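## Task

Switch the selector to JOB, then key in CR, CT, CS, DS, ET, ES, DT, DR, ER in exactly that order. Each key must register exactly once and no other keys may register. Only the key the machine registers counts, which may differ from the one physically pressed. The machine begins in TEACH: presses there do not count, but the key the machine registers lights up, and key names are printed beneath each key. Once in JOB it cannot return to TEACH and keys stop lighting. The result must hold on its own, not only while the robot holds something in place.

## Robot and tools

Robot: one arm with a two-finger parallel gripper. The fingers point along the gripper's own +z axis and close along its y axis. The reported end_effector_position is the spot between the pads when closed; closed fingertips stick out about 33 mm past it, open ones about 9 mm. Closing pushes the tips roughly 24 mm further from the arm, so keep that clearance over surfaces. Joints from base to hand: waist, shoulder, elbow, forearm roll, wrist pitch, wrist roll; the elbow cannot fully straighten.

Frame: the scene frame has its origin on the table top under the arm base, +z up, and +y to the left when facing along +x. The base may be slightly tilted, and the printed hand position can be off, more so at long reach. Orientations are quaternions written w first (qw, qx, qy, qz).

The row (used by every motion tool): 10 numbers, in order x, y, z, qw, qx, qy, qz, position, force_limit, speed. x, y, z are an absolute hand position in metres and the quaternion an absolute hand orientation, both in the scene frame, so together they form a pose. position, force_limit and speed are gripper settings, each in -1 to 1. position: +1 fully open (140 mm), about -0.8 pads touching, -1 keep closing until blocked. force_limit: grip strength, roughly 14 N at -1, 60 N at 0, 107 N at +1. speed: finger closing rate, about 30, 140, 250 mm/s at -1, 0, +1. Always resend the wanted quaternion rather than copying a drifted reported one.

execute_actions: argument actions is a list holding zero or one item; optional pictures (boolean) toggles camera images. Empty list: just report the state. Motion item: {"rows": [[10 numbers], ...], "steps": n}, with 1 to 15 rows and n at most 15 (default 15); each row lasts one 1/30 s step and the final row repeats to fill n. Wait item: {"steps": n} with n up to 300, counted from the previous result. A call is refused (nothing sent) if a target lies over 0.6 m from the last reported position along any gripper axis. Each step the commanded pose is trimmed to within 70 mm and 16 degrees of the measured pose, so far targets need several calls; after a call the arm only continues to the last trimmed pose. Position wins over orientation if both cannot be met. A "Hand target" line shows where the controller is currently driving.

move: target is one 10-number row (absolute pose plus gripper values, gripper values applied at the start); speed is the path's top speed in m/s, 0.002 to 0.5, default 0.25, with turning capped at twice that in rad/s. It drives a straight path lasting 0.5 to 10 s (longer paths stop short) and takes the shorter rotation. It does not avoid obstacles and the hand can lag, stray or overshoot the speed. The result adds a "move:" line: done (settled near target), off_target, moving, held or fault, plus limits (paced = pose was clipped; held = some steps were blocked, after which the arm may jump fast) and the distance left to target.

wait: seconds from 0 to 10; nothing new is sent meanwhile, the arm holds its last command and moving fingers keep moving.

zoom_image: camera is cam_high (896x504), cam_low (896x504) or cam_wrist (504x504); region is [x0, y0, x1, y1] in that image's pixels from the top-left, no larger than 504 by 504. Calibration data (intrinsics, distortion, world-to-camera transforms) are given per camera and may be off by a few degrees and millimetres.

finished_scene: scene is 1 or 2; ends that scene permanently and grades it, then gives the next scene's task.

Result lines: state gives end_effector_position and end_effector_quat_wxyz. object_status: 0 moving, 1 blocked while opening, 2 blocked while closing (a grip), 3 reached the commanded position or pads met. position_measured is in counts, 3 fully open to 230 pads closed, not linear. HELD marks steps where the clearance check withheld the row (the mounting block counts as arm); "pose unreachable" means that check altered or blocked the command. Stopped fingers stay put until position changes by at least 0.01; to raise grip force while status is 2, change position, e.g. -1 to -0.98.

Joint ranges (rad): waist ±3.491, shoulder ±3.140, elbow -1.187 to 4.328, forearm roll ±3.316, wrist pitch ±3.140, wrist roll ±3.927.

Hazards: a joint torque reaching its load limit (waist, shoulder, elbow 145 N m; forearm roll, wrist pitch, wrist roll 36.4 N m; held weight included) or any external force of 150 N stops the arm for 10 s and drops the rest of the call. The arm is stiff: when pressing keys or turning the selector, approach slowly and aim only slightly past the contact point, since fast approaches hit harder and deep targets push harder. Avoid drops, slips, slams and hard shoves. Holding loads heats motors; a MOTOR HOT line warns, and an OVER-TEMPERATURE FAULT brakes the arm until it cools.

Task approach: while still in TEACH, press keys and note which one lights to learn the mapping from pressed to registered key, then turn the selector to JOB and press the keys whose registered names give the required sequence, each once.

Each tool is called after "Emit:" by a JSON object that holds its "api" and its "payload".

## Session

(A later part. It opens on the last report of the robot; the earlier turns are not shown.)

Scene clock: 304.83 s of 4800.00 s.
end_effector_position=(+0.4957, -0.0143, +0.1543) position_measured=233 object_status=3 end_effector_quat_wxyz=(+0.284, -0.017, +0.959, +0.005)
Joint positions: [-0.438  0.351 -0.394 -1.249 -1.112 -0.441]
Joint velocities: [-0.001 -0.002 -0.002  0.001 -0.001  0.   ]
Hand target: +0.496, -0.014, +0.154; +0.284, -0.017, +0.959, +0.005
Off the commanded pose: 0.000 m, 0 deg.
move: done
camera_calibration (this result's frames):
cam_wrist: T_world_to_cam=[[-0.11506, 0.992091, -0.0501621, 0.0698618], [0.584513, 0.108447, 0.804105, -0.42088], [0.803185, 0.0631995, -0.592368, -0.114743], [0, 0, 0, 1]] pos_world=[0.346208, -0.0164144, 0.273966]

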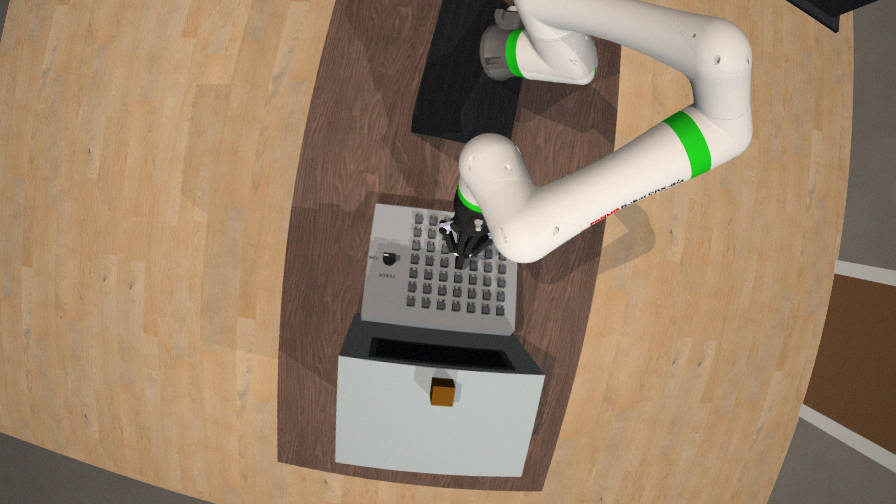

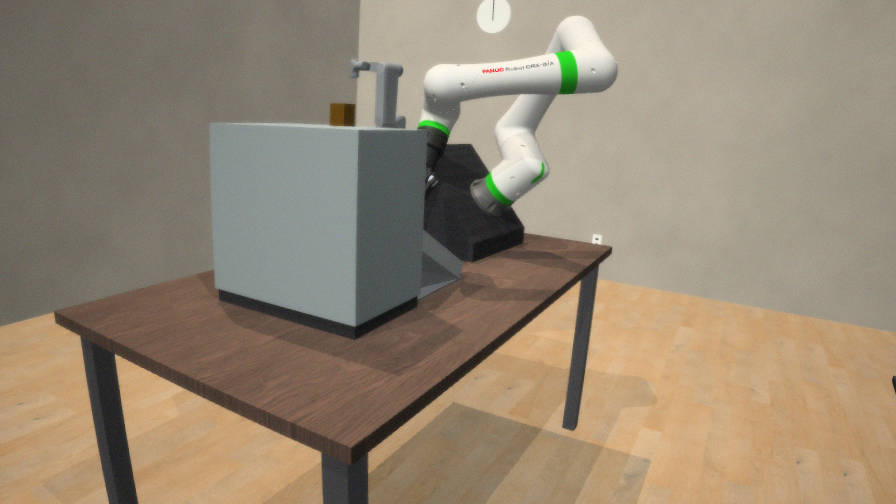

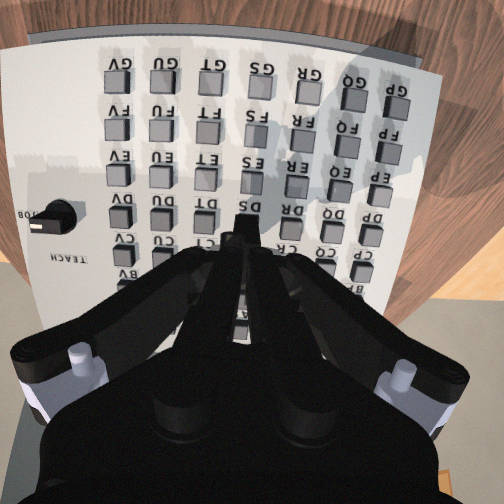

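Remaining: CT, CR, DR.

Emit:
{"api": "move", "payload": {"target": [0.5258,-0.0475,0.1708,0.2838,-0.0167,0.9588,0.005,-1,0,0.5], "speed": 0.1}}

Emit:
{"api": "move", "payload": {"target": [0.5323,-0.0473,0.1607,0.2838,-0.0167,0.9588,0.005,-1,0,0.5], "speed": 0.015}}

Emit:
{"api": "move", "payload": {"target": [0.5258,-0.0475,0.1708,0.2838,-0.0167,0.9588,0.005,-1,0,0.5], "speed": 0.05}}

Emit:
{"api": "move", "payload": {"target": [0.5234,0.0209,0.1708,0.2838,-0.0167,0.9588,0.005,-1,0,0.5], "speed": 0.1}}

Emit:
{"api": "move", "payload": {"target": [0.5299,0.0211,0.1607,0.2838,-0.0167,0.9588,0.005,-1,0,0.5], "speed": 0.015}}

Emit:
{"api": "move", "payload": {"target": [0.5234,0.0209,0.1708,0.2838,-0.0167,0.9588,0.005,-1,0,0.5], "speed": 0.05}}

Emit:
{"api": "move", "payload": {"target": [0.4945,0.0199,0.1544,0.2838,-0.0167,0.9588,0.005,-1,0,0.5], "speed": 0.1}}

Emit:
{"api": "move", "payload": {"target": [0.5010,0.0201,0.1443,0.2838,-0.0167,0.9588,0.005,-1,0,0.5], "speed": 0.015}}

Emit:
{"api": "move", "payload": {"target": [0.4880,0.0197,0.1645,0.2838,-0.0167,0.9588,0.005,-1,0,0.5], "speed": 0.05}}

Scene clock: 319.73 s of 4800.00 s.
end_effector_position=(+0.5258, -0.0474, +0.1709) position_measured=233 object_status=3 end_effector_quat_wxyz=(+0.284, -0.017, +0.959, +0.005)
Joint positions: [-0.462  0.456 -0.275 -1.229 -1.134 -0.449]
Joint velocities: [-0.001  0.003  0.004  0.001 -0.     0.001]
Hand target: +0.526, -0.047, +0.171; +0.284, -0.017, +0.959, +0.005
Off the commanded pose: 0.000 m, 0 deg.
After step 90, 11.07 s passed at rest.
move: done
camera_calibration (this result's frames):
cam_wrist: T_world_to_cam=[[-0.115069, 0.992089, -0.0501916, 0.10704], [0.584498, 0.108476, 0.804111, -0.448163], [0.803194, 0.0631915, -0.592356, -0.126981], [0, 0, 0, 1]] pos_world=[0.376258, -0.049554, 0.290527]

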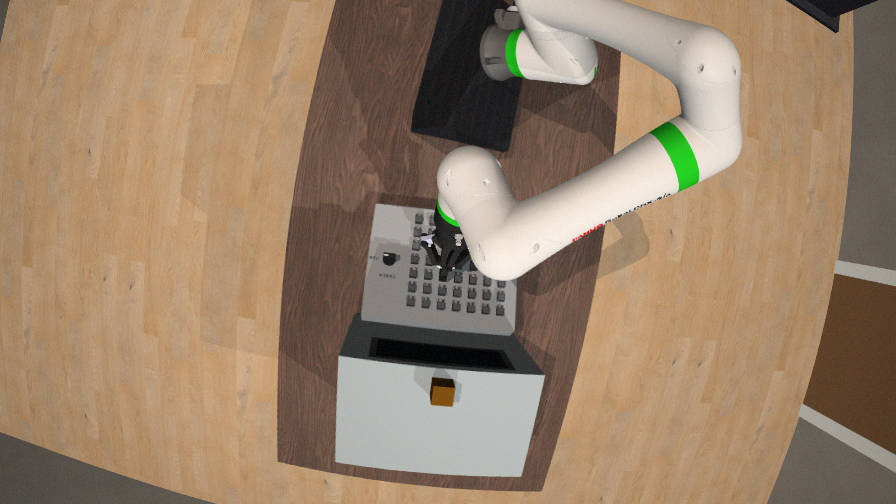

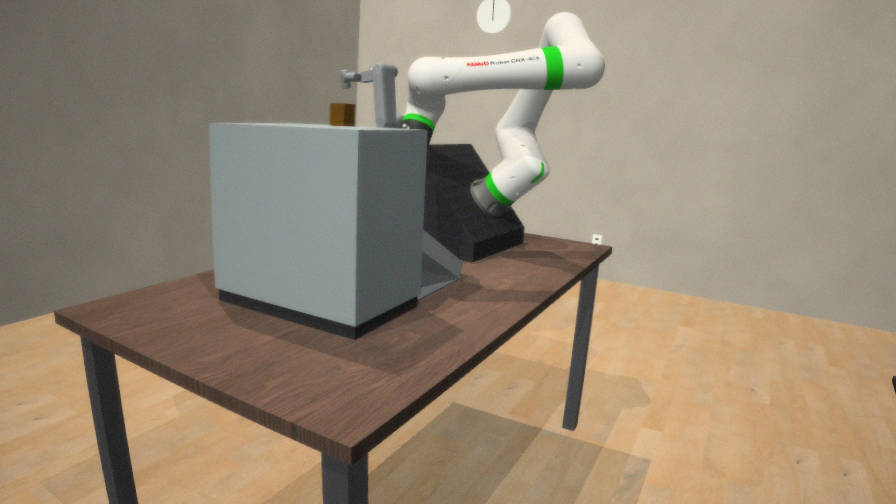

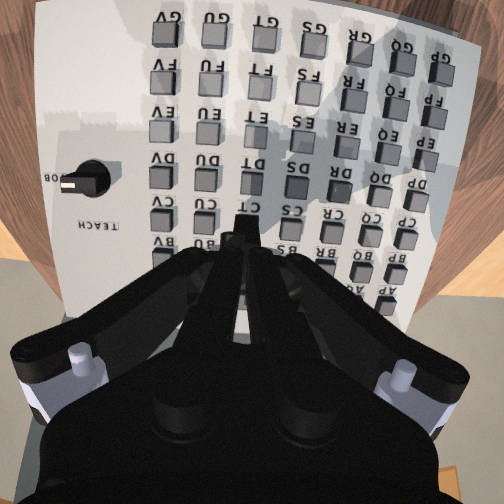

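Scene clock: 320.77 s of 4800.00 s.
end_effector_position=(+0.5323, -0.0473, +0.1608) position_measured=233 object_status=3 end_effector_quat_wxyz=(+0.284, -0.017, +0.959, +0.005)
Joint positions: [-0.443  0.471 -0.272 -1.246 -1.116 -0.442]
Joint velocities: [ 0.001  0.002  0.    -0.001  0.002  0.001]
Hand target: +0.532, -0.047, +0.161; +0.284, -0.017, +0.959, +0.005
Off the commanded pose: 0.000 m, 0 deg.
move: done
camera_calibration (this result's frames):
cam_wrist: T_world_to_cam=[[-0.115239, 0.992069, -0.0501914, 0.107227], [0.58454, 0.10858, 0.804067, -0.443859], [0.80314, 0.063321, -0.592416, -0.138164], [0, 0, 0, 1]] pos_world=[0.382775, -0.0494332, 0.280424]

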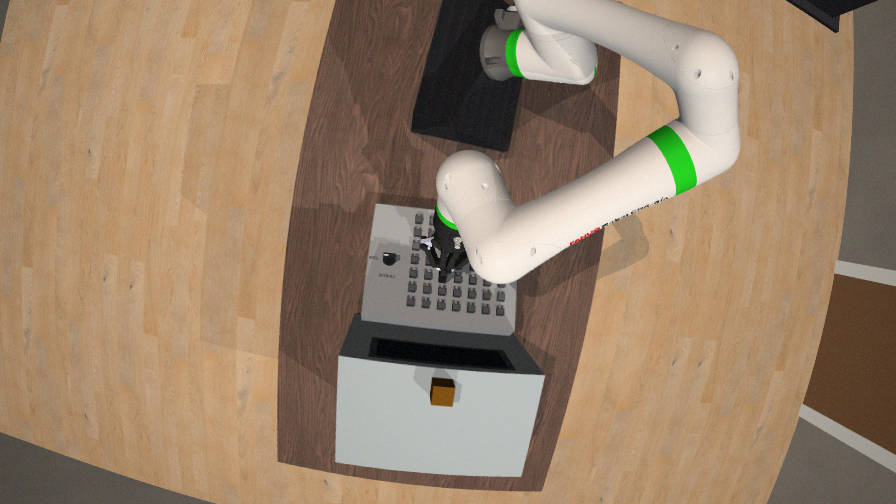

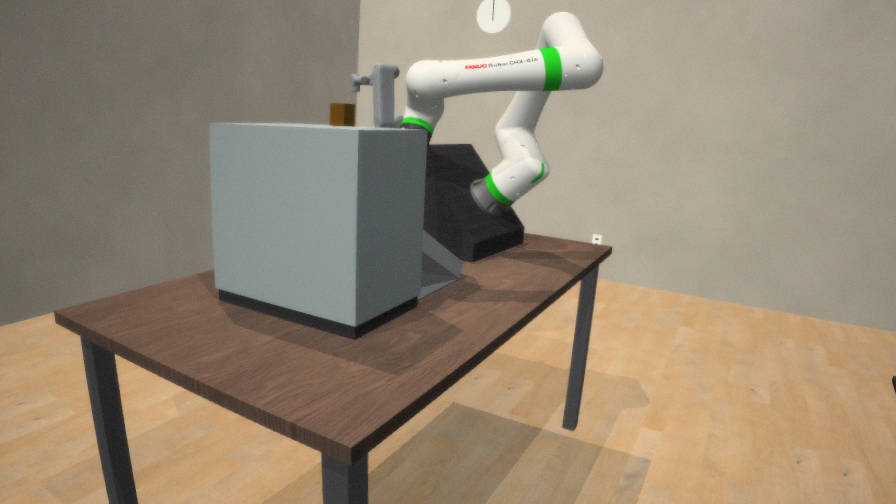

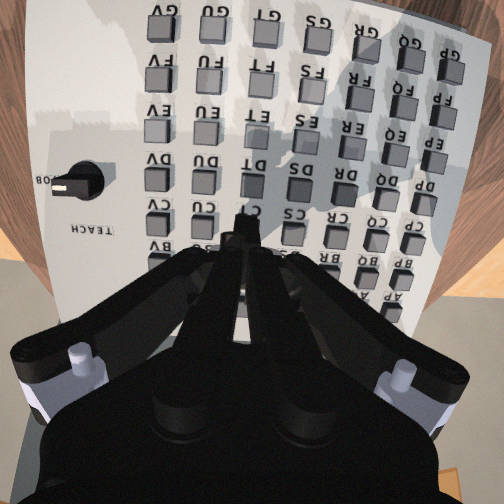

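Scene clock: 321.47 s of 4800.00 s.
end_effector_position=(+0.5258, -0.0475, +0.1707) position_measured=233 object_status=3 end_effector_quat_wxyz=(+0.284, -0.017, +0.959, +0.005)
Joint positions: [-0.462  0.456 -0.275 -1.23  -1.134 -0.449]
Joint velocities: [-0.002 -0.001 -0.001  0.001 -0.001  0.   ]
Hand target: +0.526, -0.048, +0.171; +0.284, -0.017, +0.959, +0.005
Off the commanded pose: 0.000 m, 0 deg.
move: done
camera_calibration (this result's frames):
cam_wrist: T_world_to_cam=[[-0.115063, 0.992091, -0.0501585, 0.107084], [0.584516, 0.108446, 0.804102, -0.448061], [0.803182, 0.0632038, -0.592371, -0.127102], [0, 0, 0, 1]] pos_world=[0.376307, -0.0496135, 0.290366]

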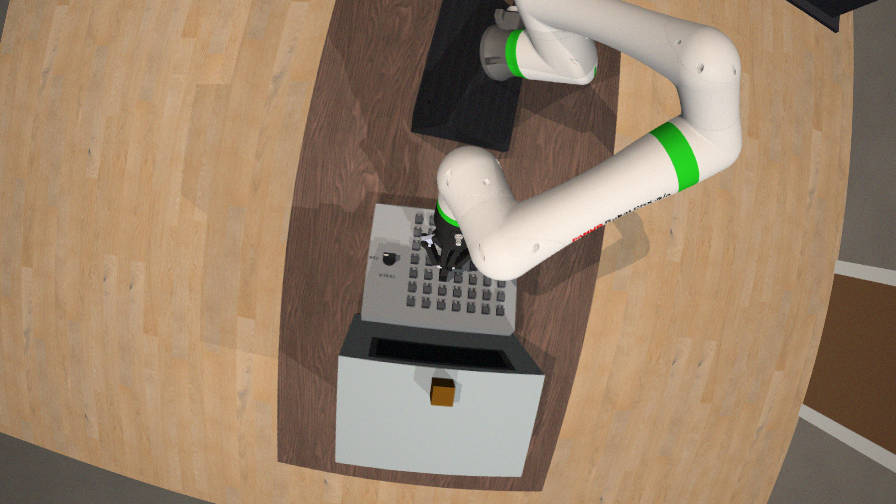

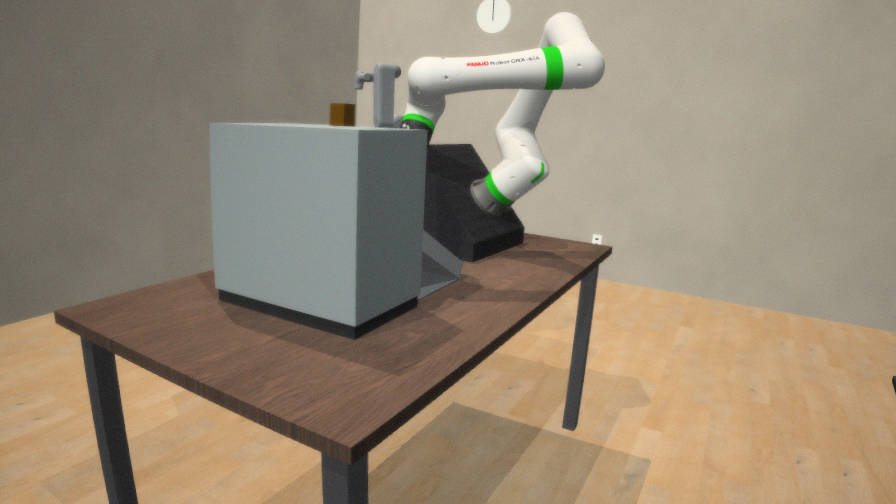

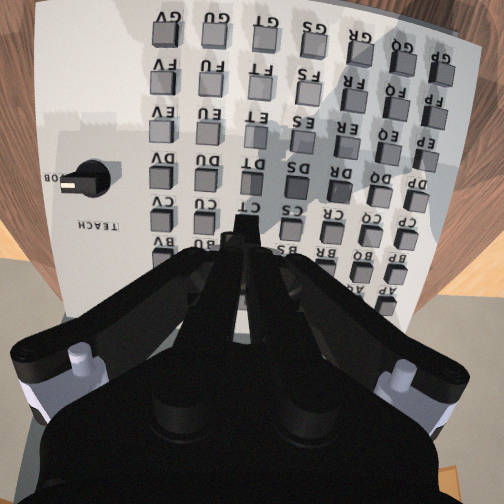

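Scene clock: 322.50 s of 4800.00 s.
end_effector_position=(+0.5235, +0.0209, +0.1708) position_measured=233 object_status=3 end_effector_quat_wxyz=(+0.284, -0.017, +0.959, +0.005)
Joint positions: [-0.373  0.279 -0.352 -1.229 -1.102 -0.579]
Joint velocities: [ 0.002 -0.004  0.001  0.001  0.001 -0.002]
Hand target: +0.524, +0.021, +0.171; +0.284, -0.017, +0.959, +0.005
Off the commanded pose: 0.000 m, 0 deg.
move: done
camera_calibration (this result's frames):
cam_wrist: T_world_to_cam=[[-0.115159, 0.992086, -0.0500351, 0.0390134], [0.584084, 0.108369, 0.804426, -0.454026], [0.803483, 0.0634119, -0.591942, -0.129798], [0, 0, 0, 1]] pos_world=[0.373973, 0.0187286, 0.29035]

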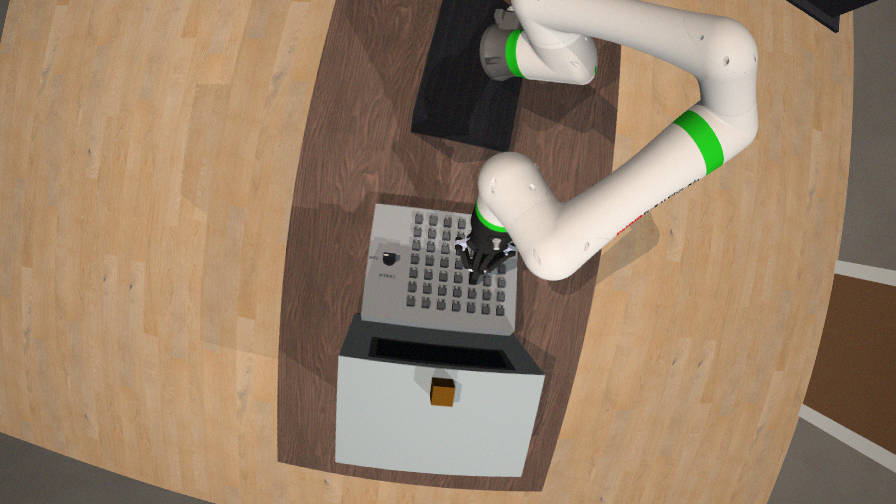

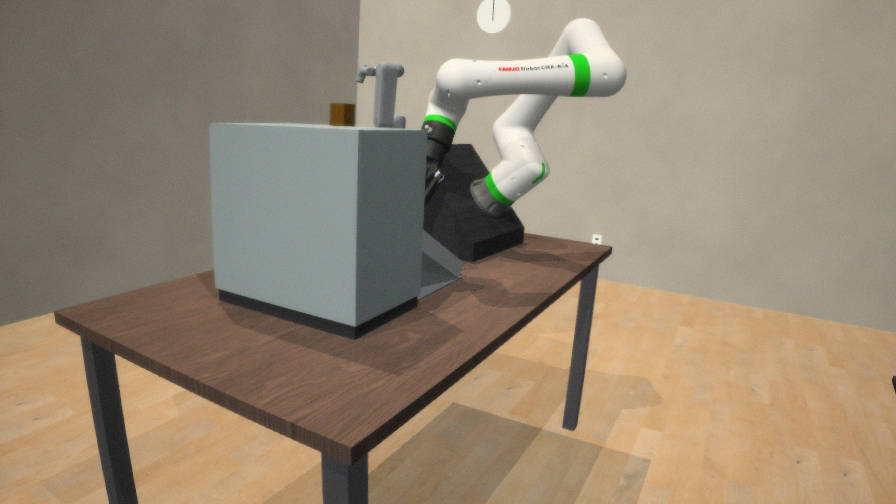

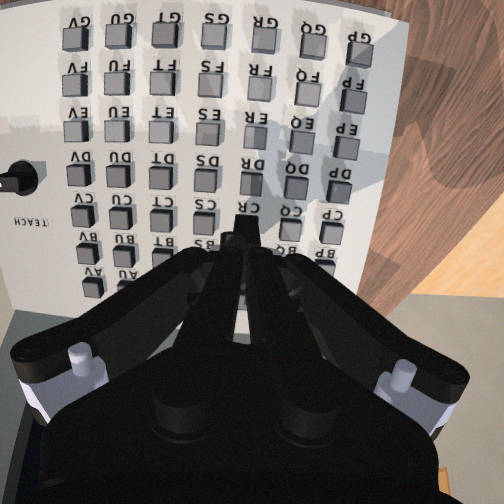

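Scene clock: 323.53 s of 4800.00 s.
end_effector_position=(+0.5299, +0.0211, +0.1607) position_measured=233 object_status=3 end_effector_quat_wxyz=(+0.284, -0.017, +0.959, +0.005)
Joint positions: [-0.352  0.296 -0.349 -1.245 -1.082 -0.571]
Joint velocities: [ 0.001 -0.003 -0.    -0.     0.001 -0.   ]
Hand target: +0.530, +0.021, +0.161; +0.284, -0.017, +0.959, +0.005
Off the commanded pose: 0.000 m, 0 deg.
move: done
camera_calibration (this result's frames):
cam_wrist: T_world_to_cam=[[-0.115177, 0.992079, -0.0501397, 0.039055], [0.58453, 0.1085, 0.804085, -0.449856], [0.803156, 0.0633037, -0.592397, -0.140617], [0, 0, 0, 1]] pos_world=[0.38039, 0.0189655, 0.28038]

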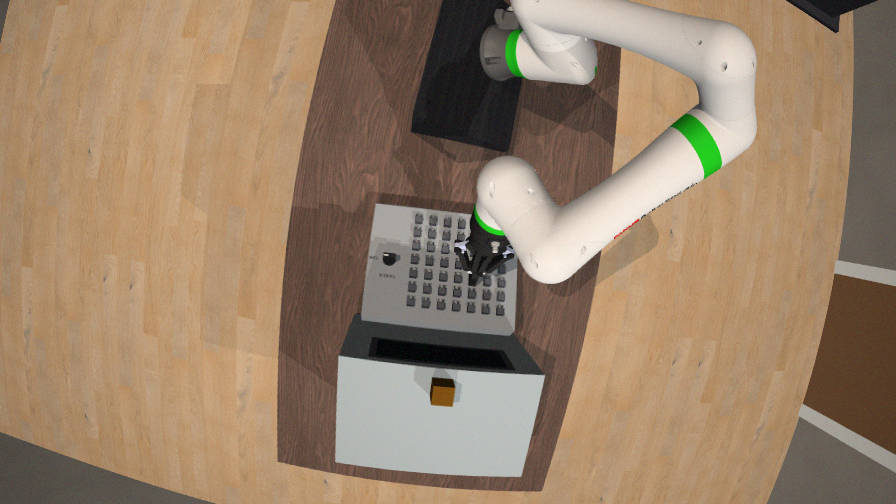

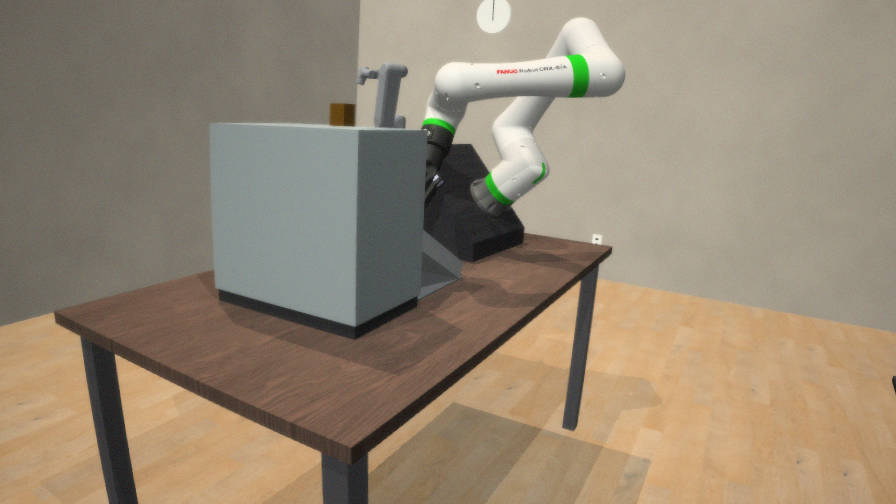

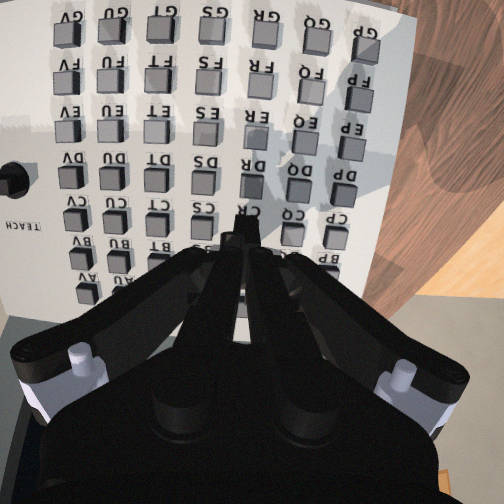

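Scene clock: 324.23 s of 4800.00 s.
end_effector_position=(+0.5234, +0.0209, +0.1707) position_measured=233 object_status=3 end_effector_quat_wxyz=(+0.284, -0.017, +0.959, +0.005)
Joint positions: [-0.373  0.279 -0.352 -1.229 -1.102 -0.579]
Joint velocities: [-0.001 -0.002 -0.001  0.001 -0.002 -0.   ]
Hand target: +0.523, +0.021, +0.171; +0.284, -0.017, +0.959, +0.005
Off the commanded pose: 0.000 m, 0 deg.
move: done
camera_calibration (this result's frames):
cam_wrist: T_world_to_cam=[[-0.115061, 0.992091, -0.050161, 0.0389499], [0.584515, 0.108447, 0.804103, -0.454075], [0.803183, 0.0632007, -0.59237, -0.1295], [0, 0, 0, 1]] pos_world=[0.373907, 0.0187856, 0.290365]

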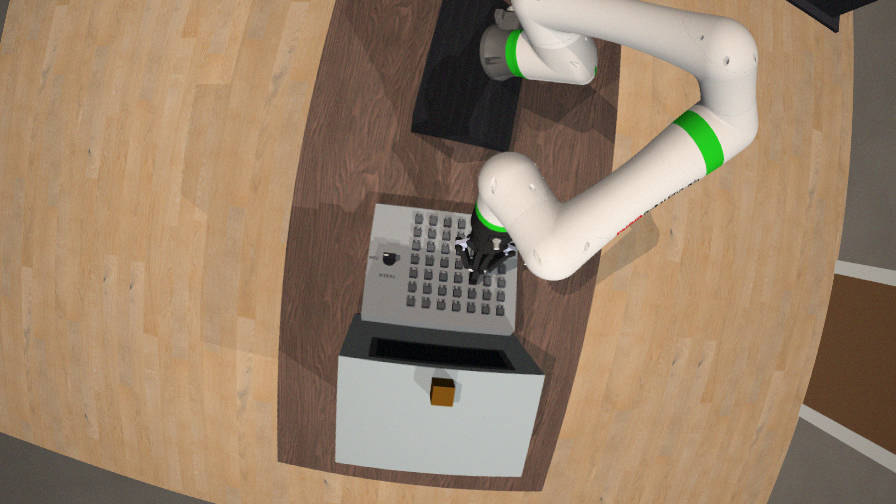

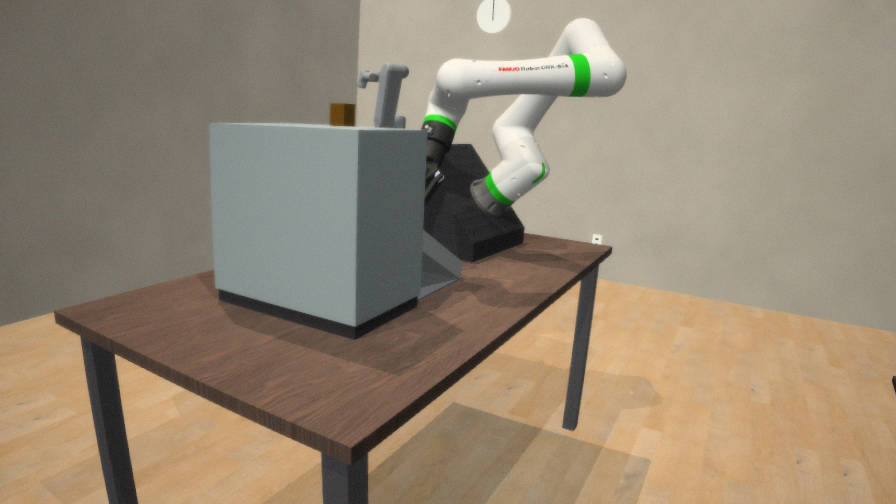

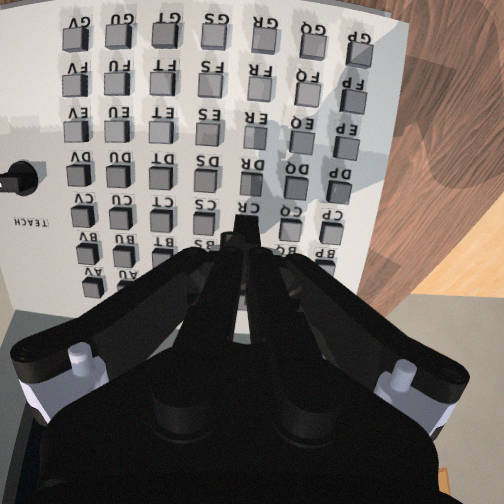

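Scene clock: 325.00 s of 4800.00 s.
end_effector_position=(+0.4945, +0.0199, +0.1543) position_measured=233 object_status=3 end_effector_quat_wxyz=(+0.284, -0.017, +0.959, +0.005)
Joint positions: [-0.389  0.256 -0.431 -1.248 -1.095 -0.516]
Joint velocities: [-0.001 -0.001 -0.002 -0.001 -0.     0.001]
Hand target: +0.494, +0.020, +0.154; +0.284, -0.017, +0.959, +0.005
Off the commanded pose: 0.000 m, 0 deg.
move: done
camera_calibration (this result's frames):
cam_wrist: T_world_to_cam=[[-0.11512, 0.992084, -0.050163, 0.0358599], [0.58468, 0.108497, 0.803976, -0.423927], [0.803055, 0.0632246, -0.592542, -0.115868], [0, 0, 0, 1]] pos_world=[0.345038, 0.0177445, 0.27397]

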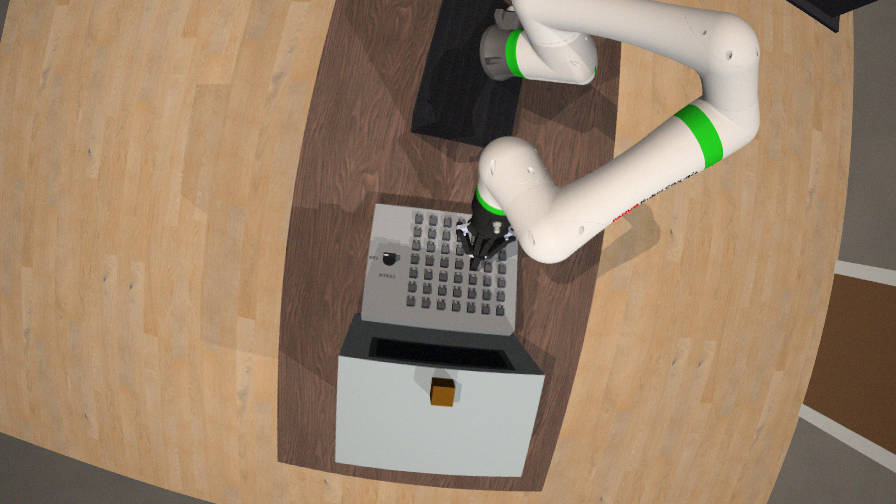

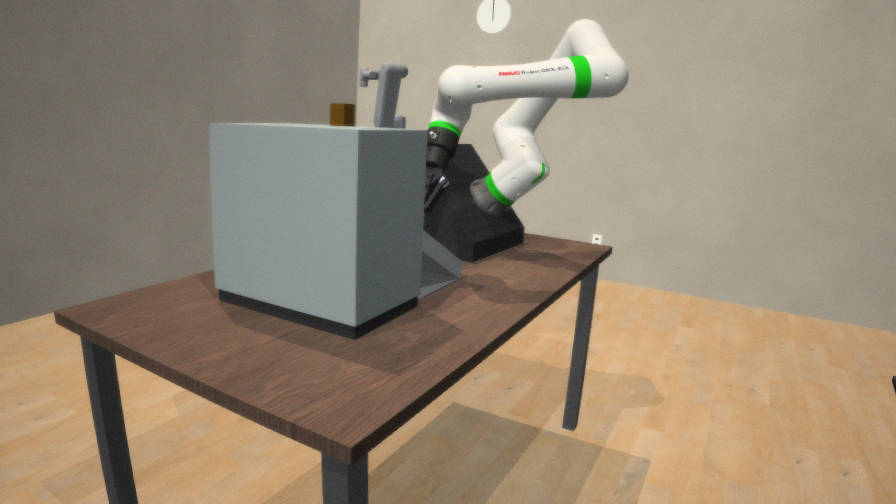

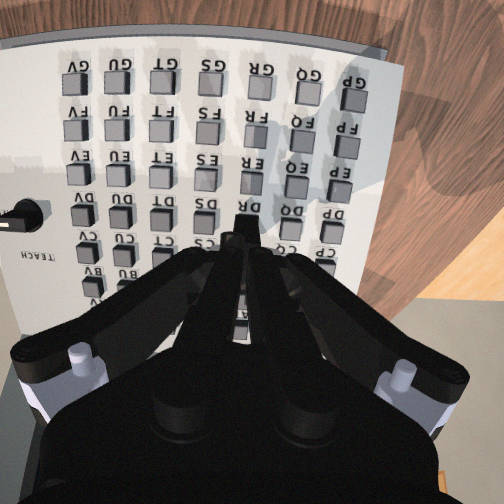

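Scene clock: 326.03 s of 4800.00 s.
end_effector_position=(+0.5010, +0.0201, +0.1444) position_measured=233 object_status=3 end_effector_quat_wxyz=(+0.284, -0.017, +0.959, +0.005)
Joint positions: [-0.367  0.273 -0.428 -1.266 -1.075 -0.506]
Joint velocities: [ 0.002  0.003 -0.001 -0.001  0.002 -0.   ]
Hand target: +0.501, +0.020, +0.144; +0.284, -0.017, +0.959, +0.005
Off the commanded pose: 0.000 m, 0 deg.
move: done
camera_calibration (this result's frames):
cam_wrist: T_world_to_cam=[[-0.115248, 0.992068, -0.0501939, 0.0359357], [0.584551, 0.108588, 0.804057, -0.41969], [0.80313, 0.0633248, -0.592429, -0.127005], [0, 0, 0, 1]] pos_world=[0.351473, 0.0179653, 0.264017]

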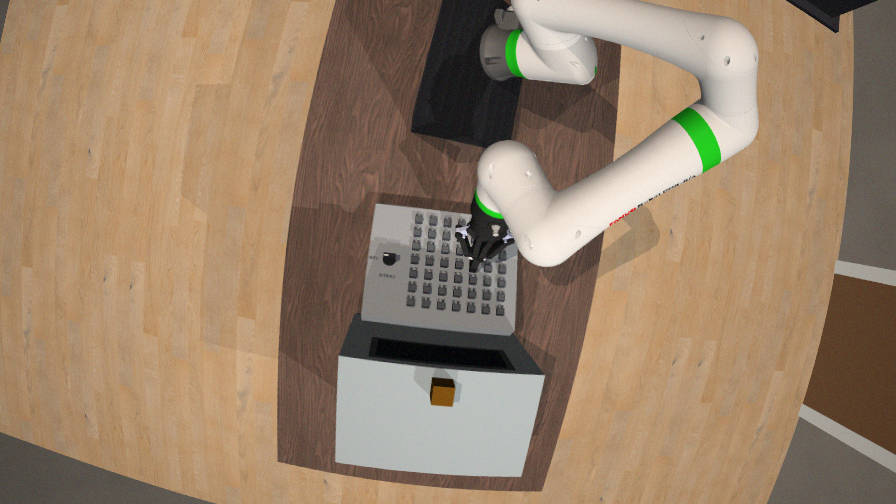

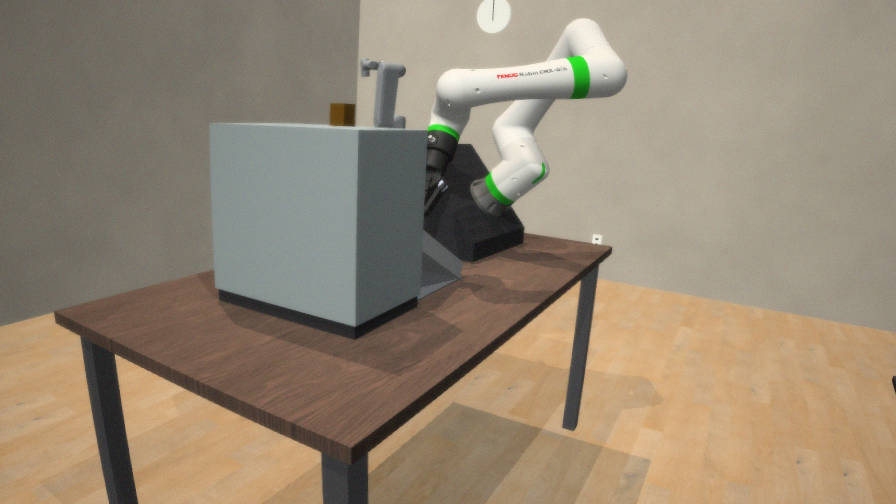

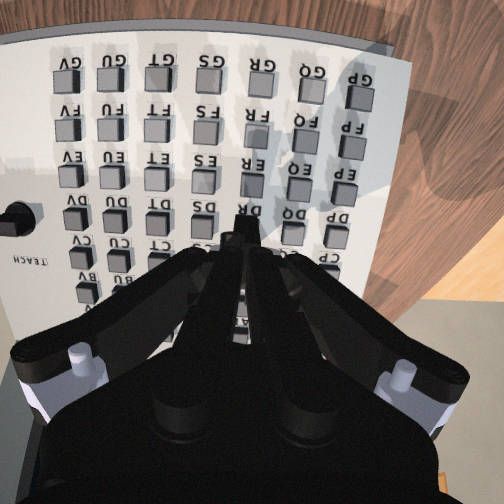

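Scene clock: 326.80 s of 4800.00 s.
end_effector_position=(+0.4880, +0.0197, +0.1644) position_measured=233 object_status=3 end_effector_quat_wxyz=(+0.284, -0.017, +0.959, +0.005)
Joint positions: [-0.411  0.238 -0.434 -1.23  -1.116 -0.525]
Joint velocities: [-0.001 -0.003 -0.     0.001 -0.001 -0.001]
Hand target: +0.488, +0.020, +0.164; +0.284, -0.017, +0.959, +0.005
Off the commanded pose: 0.000 m, 0 deg.
move: done
camera_calibration (this result's frames):
cam_wrist: T_world_to_cam=[[-0.115002, 0.992097, -0.0501809, 0.035727], [0.584523, 0.108429, 0.8041, -0.428166], [0.803186, 0.0631415, -0.592373, -0.104703], [0, 0, 0, 1]] pos_world=[0.338478, 0.0175921, 0.284058]

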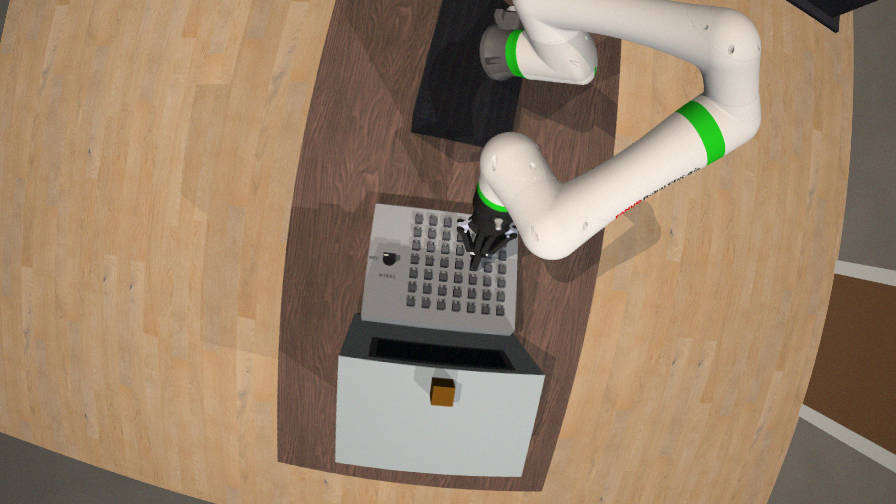

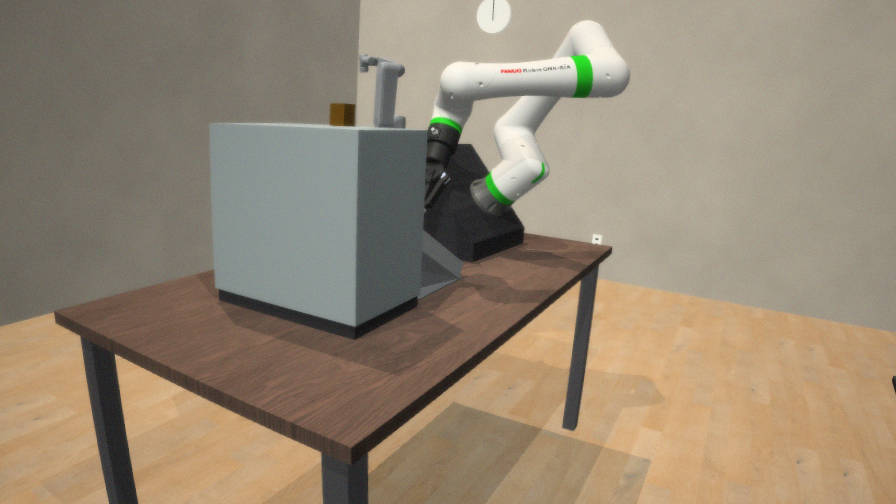

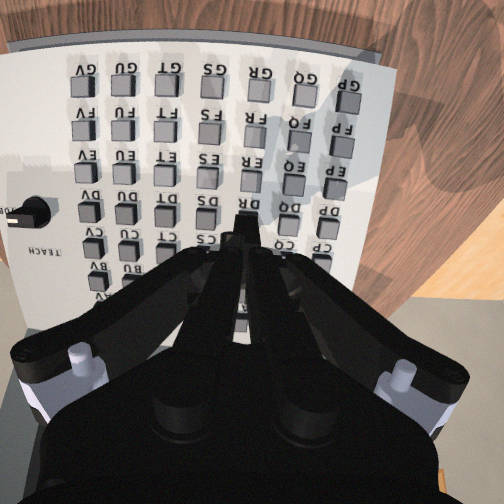

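Emit:
{"api": "finished_scene", "payload": {"scene": 2}}

The scene is finished: the task was done.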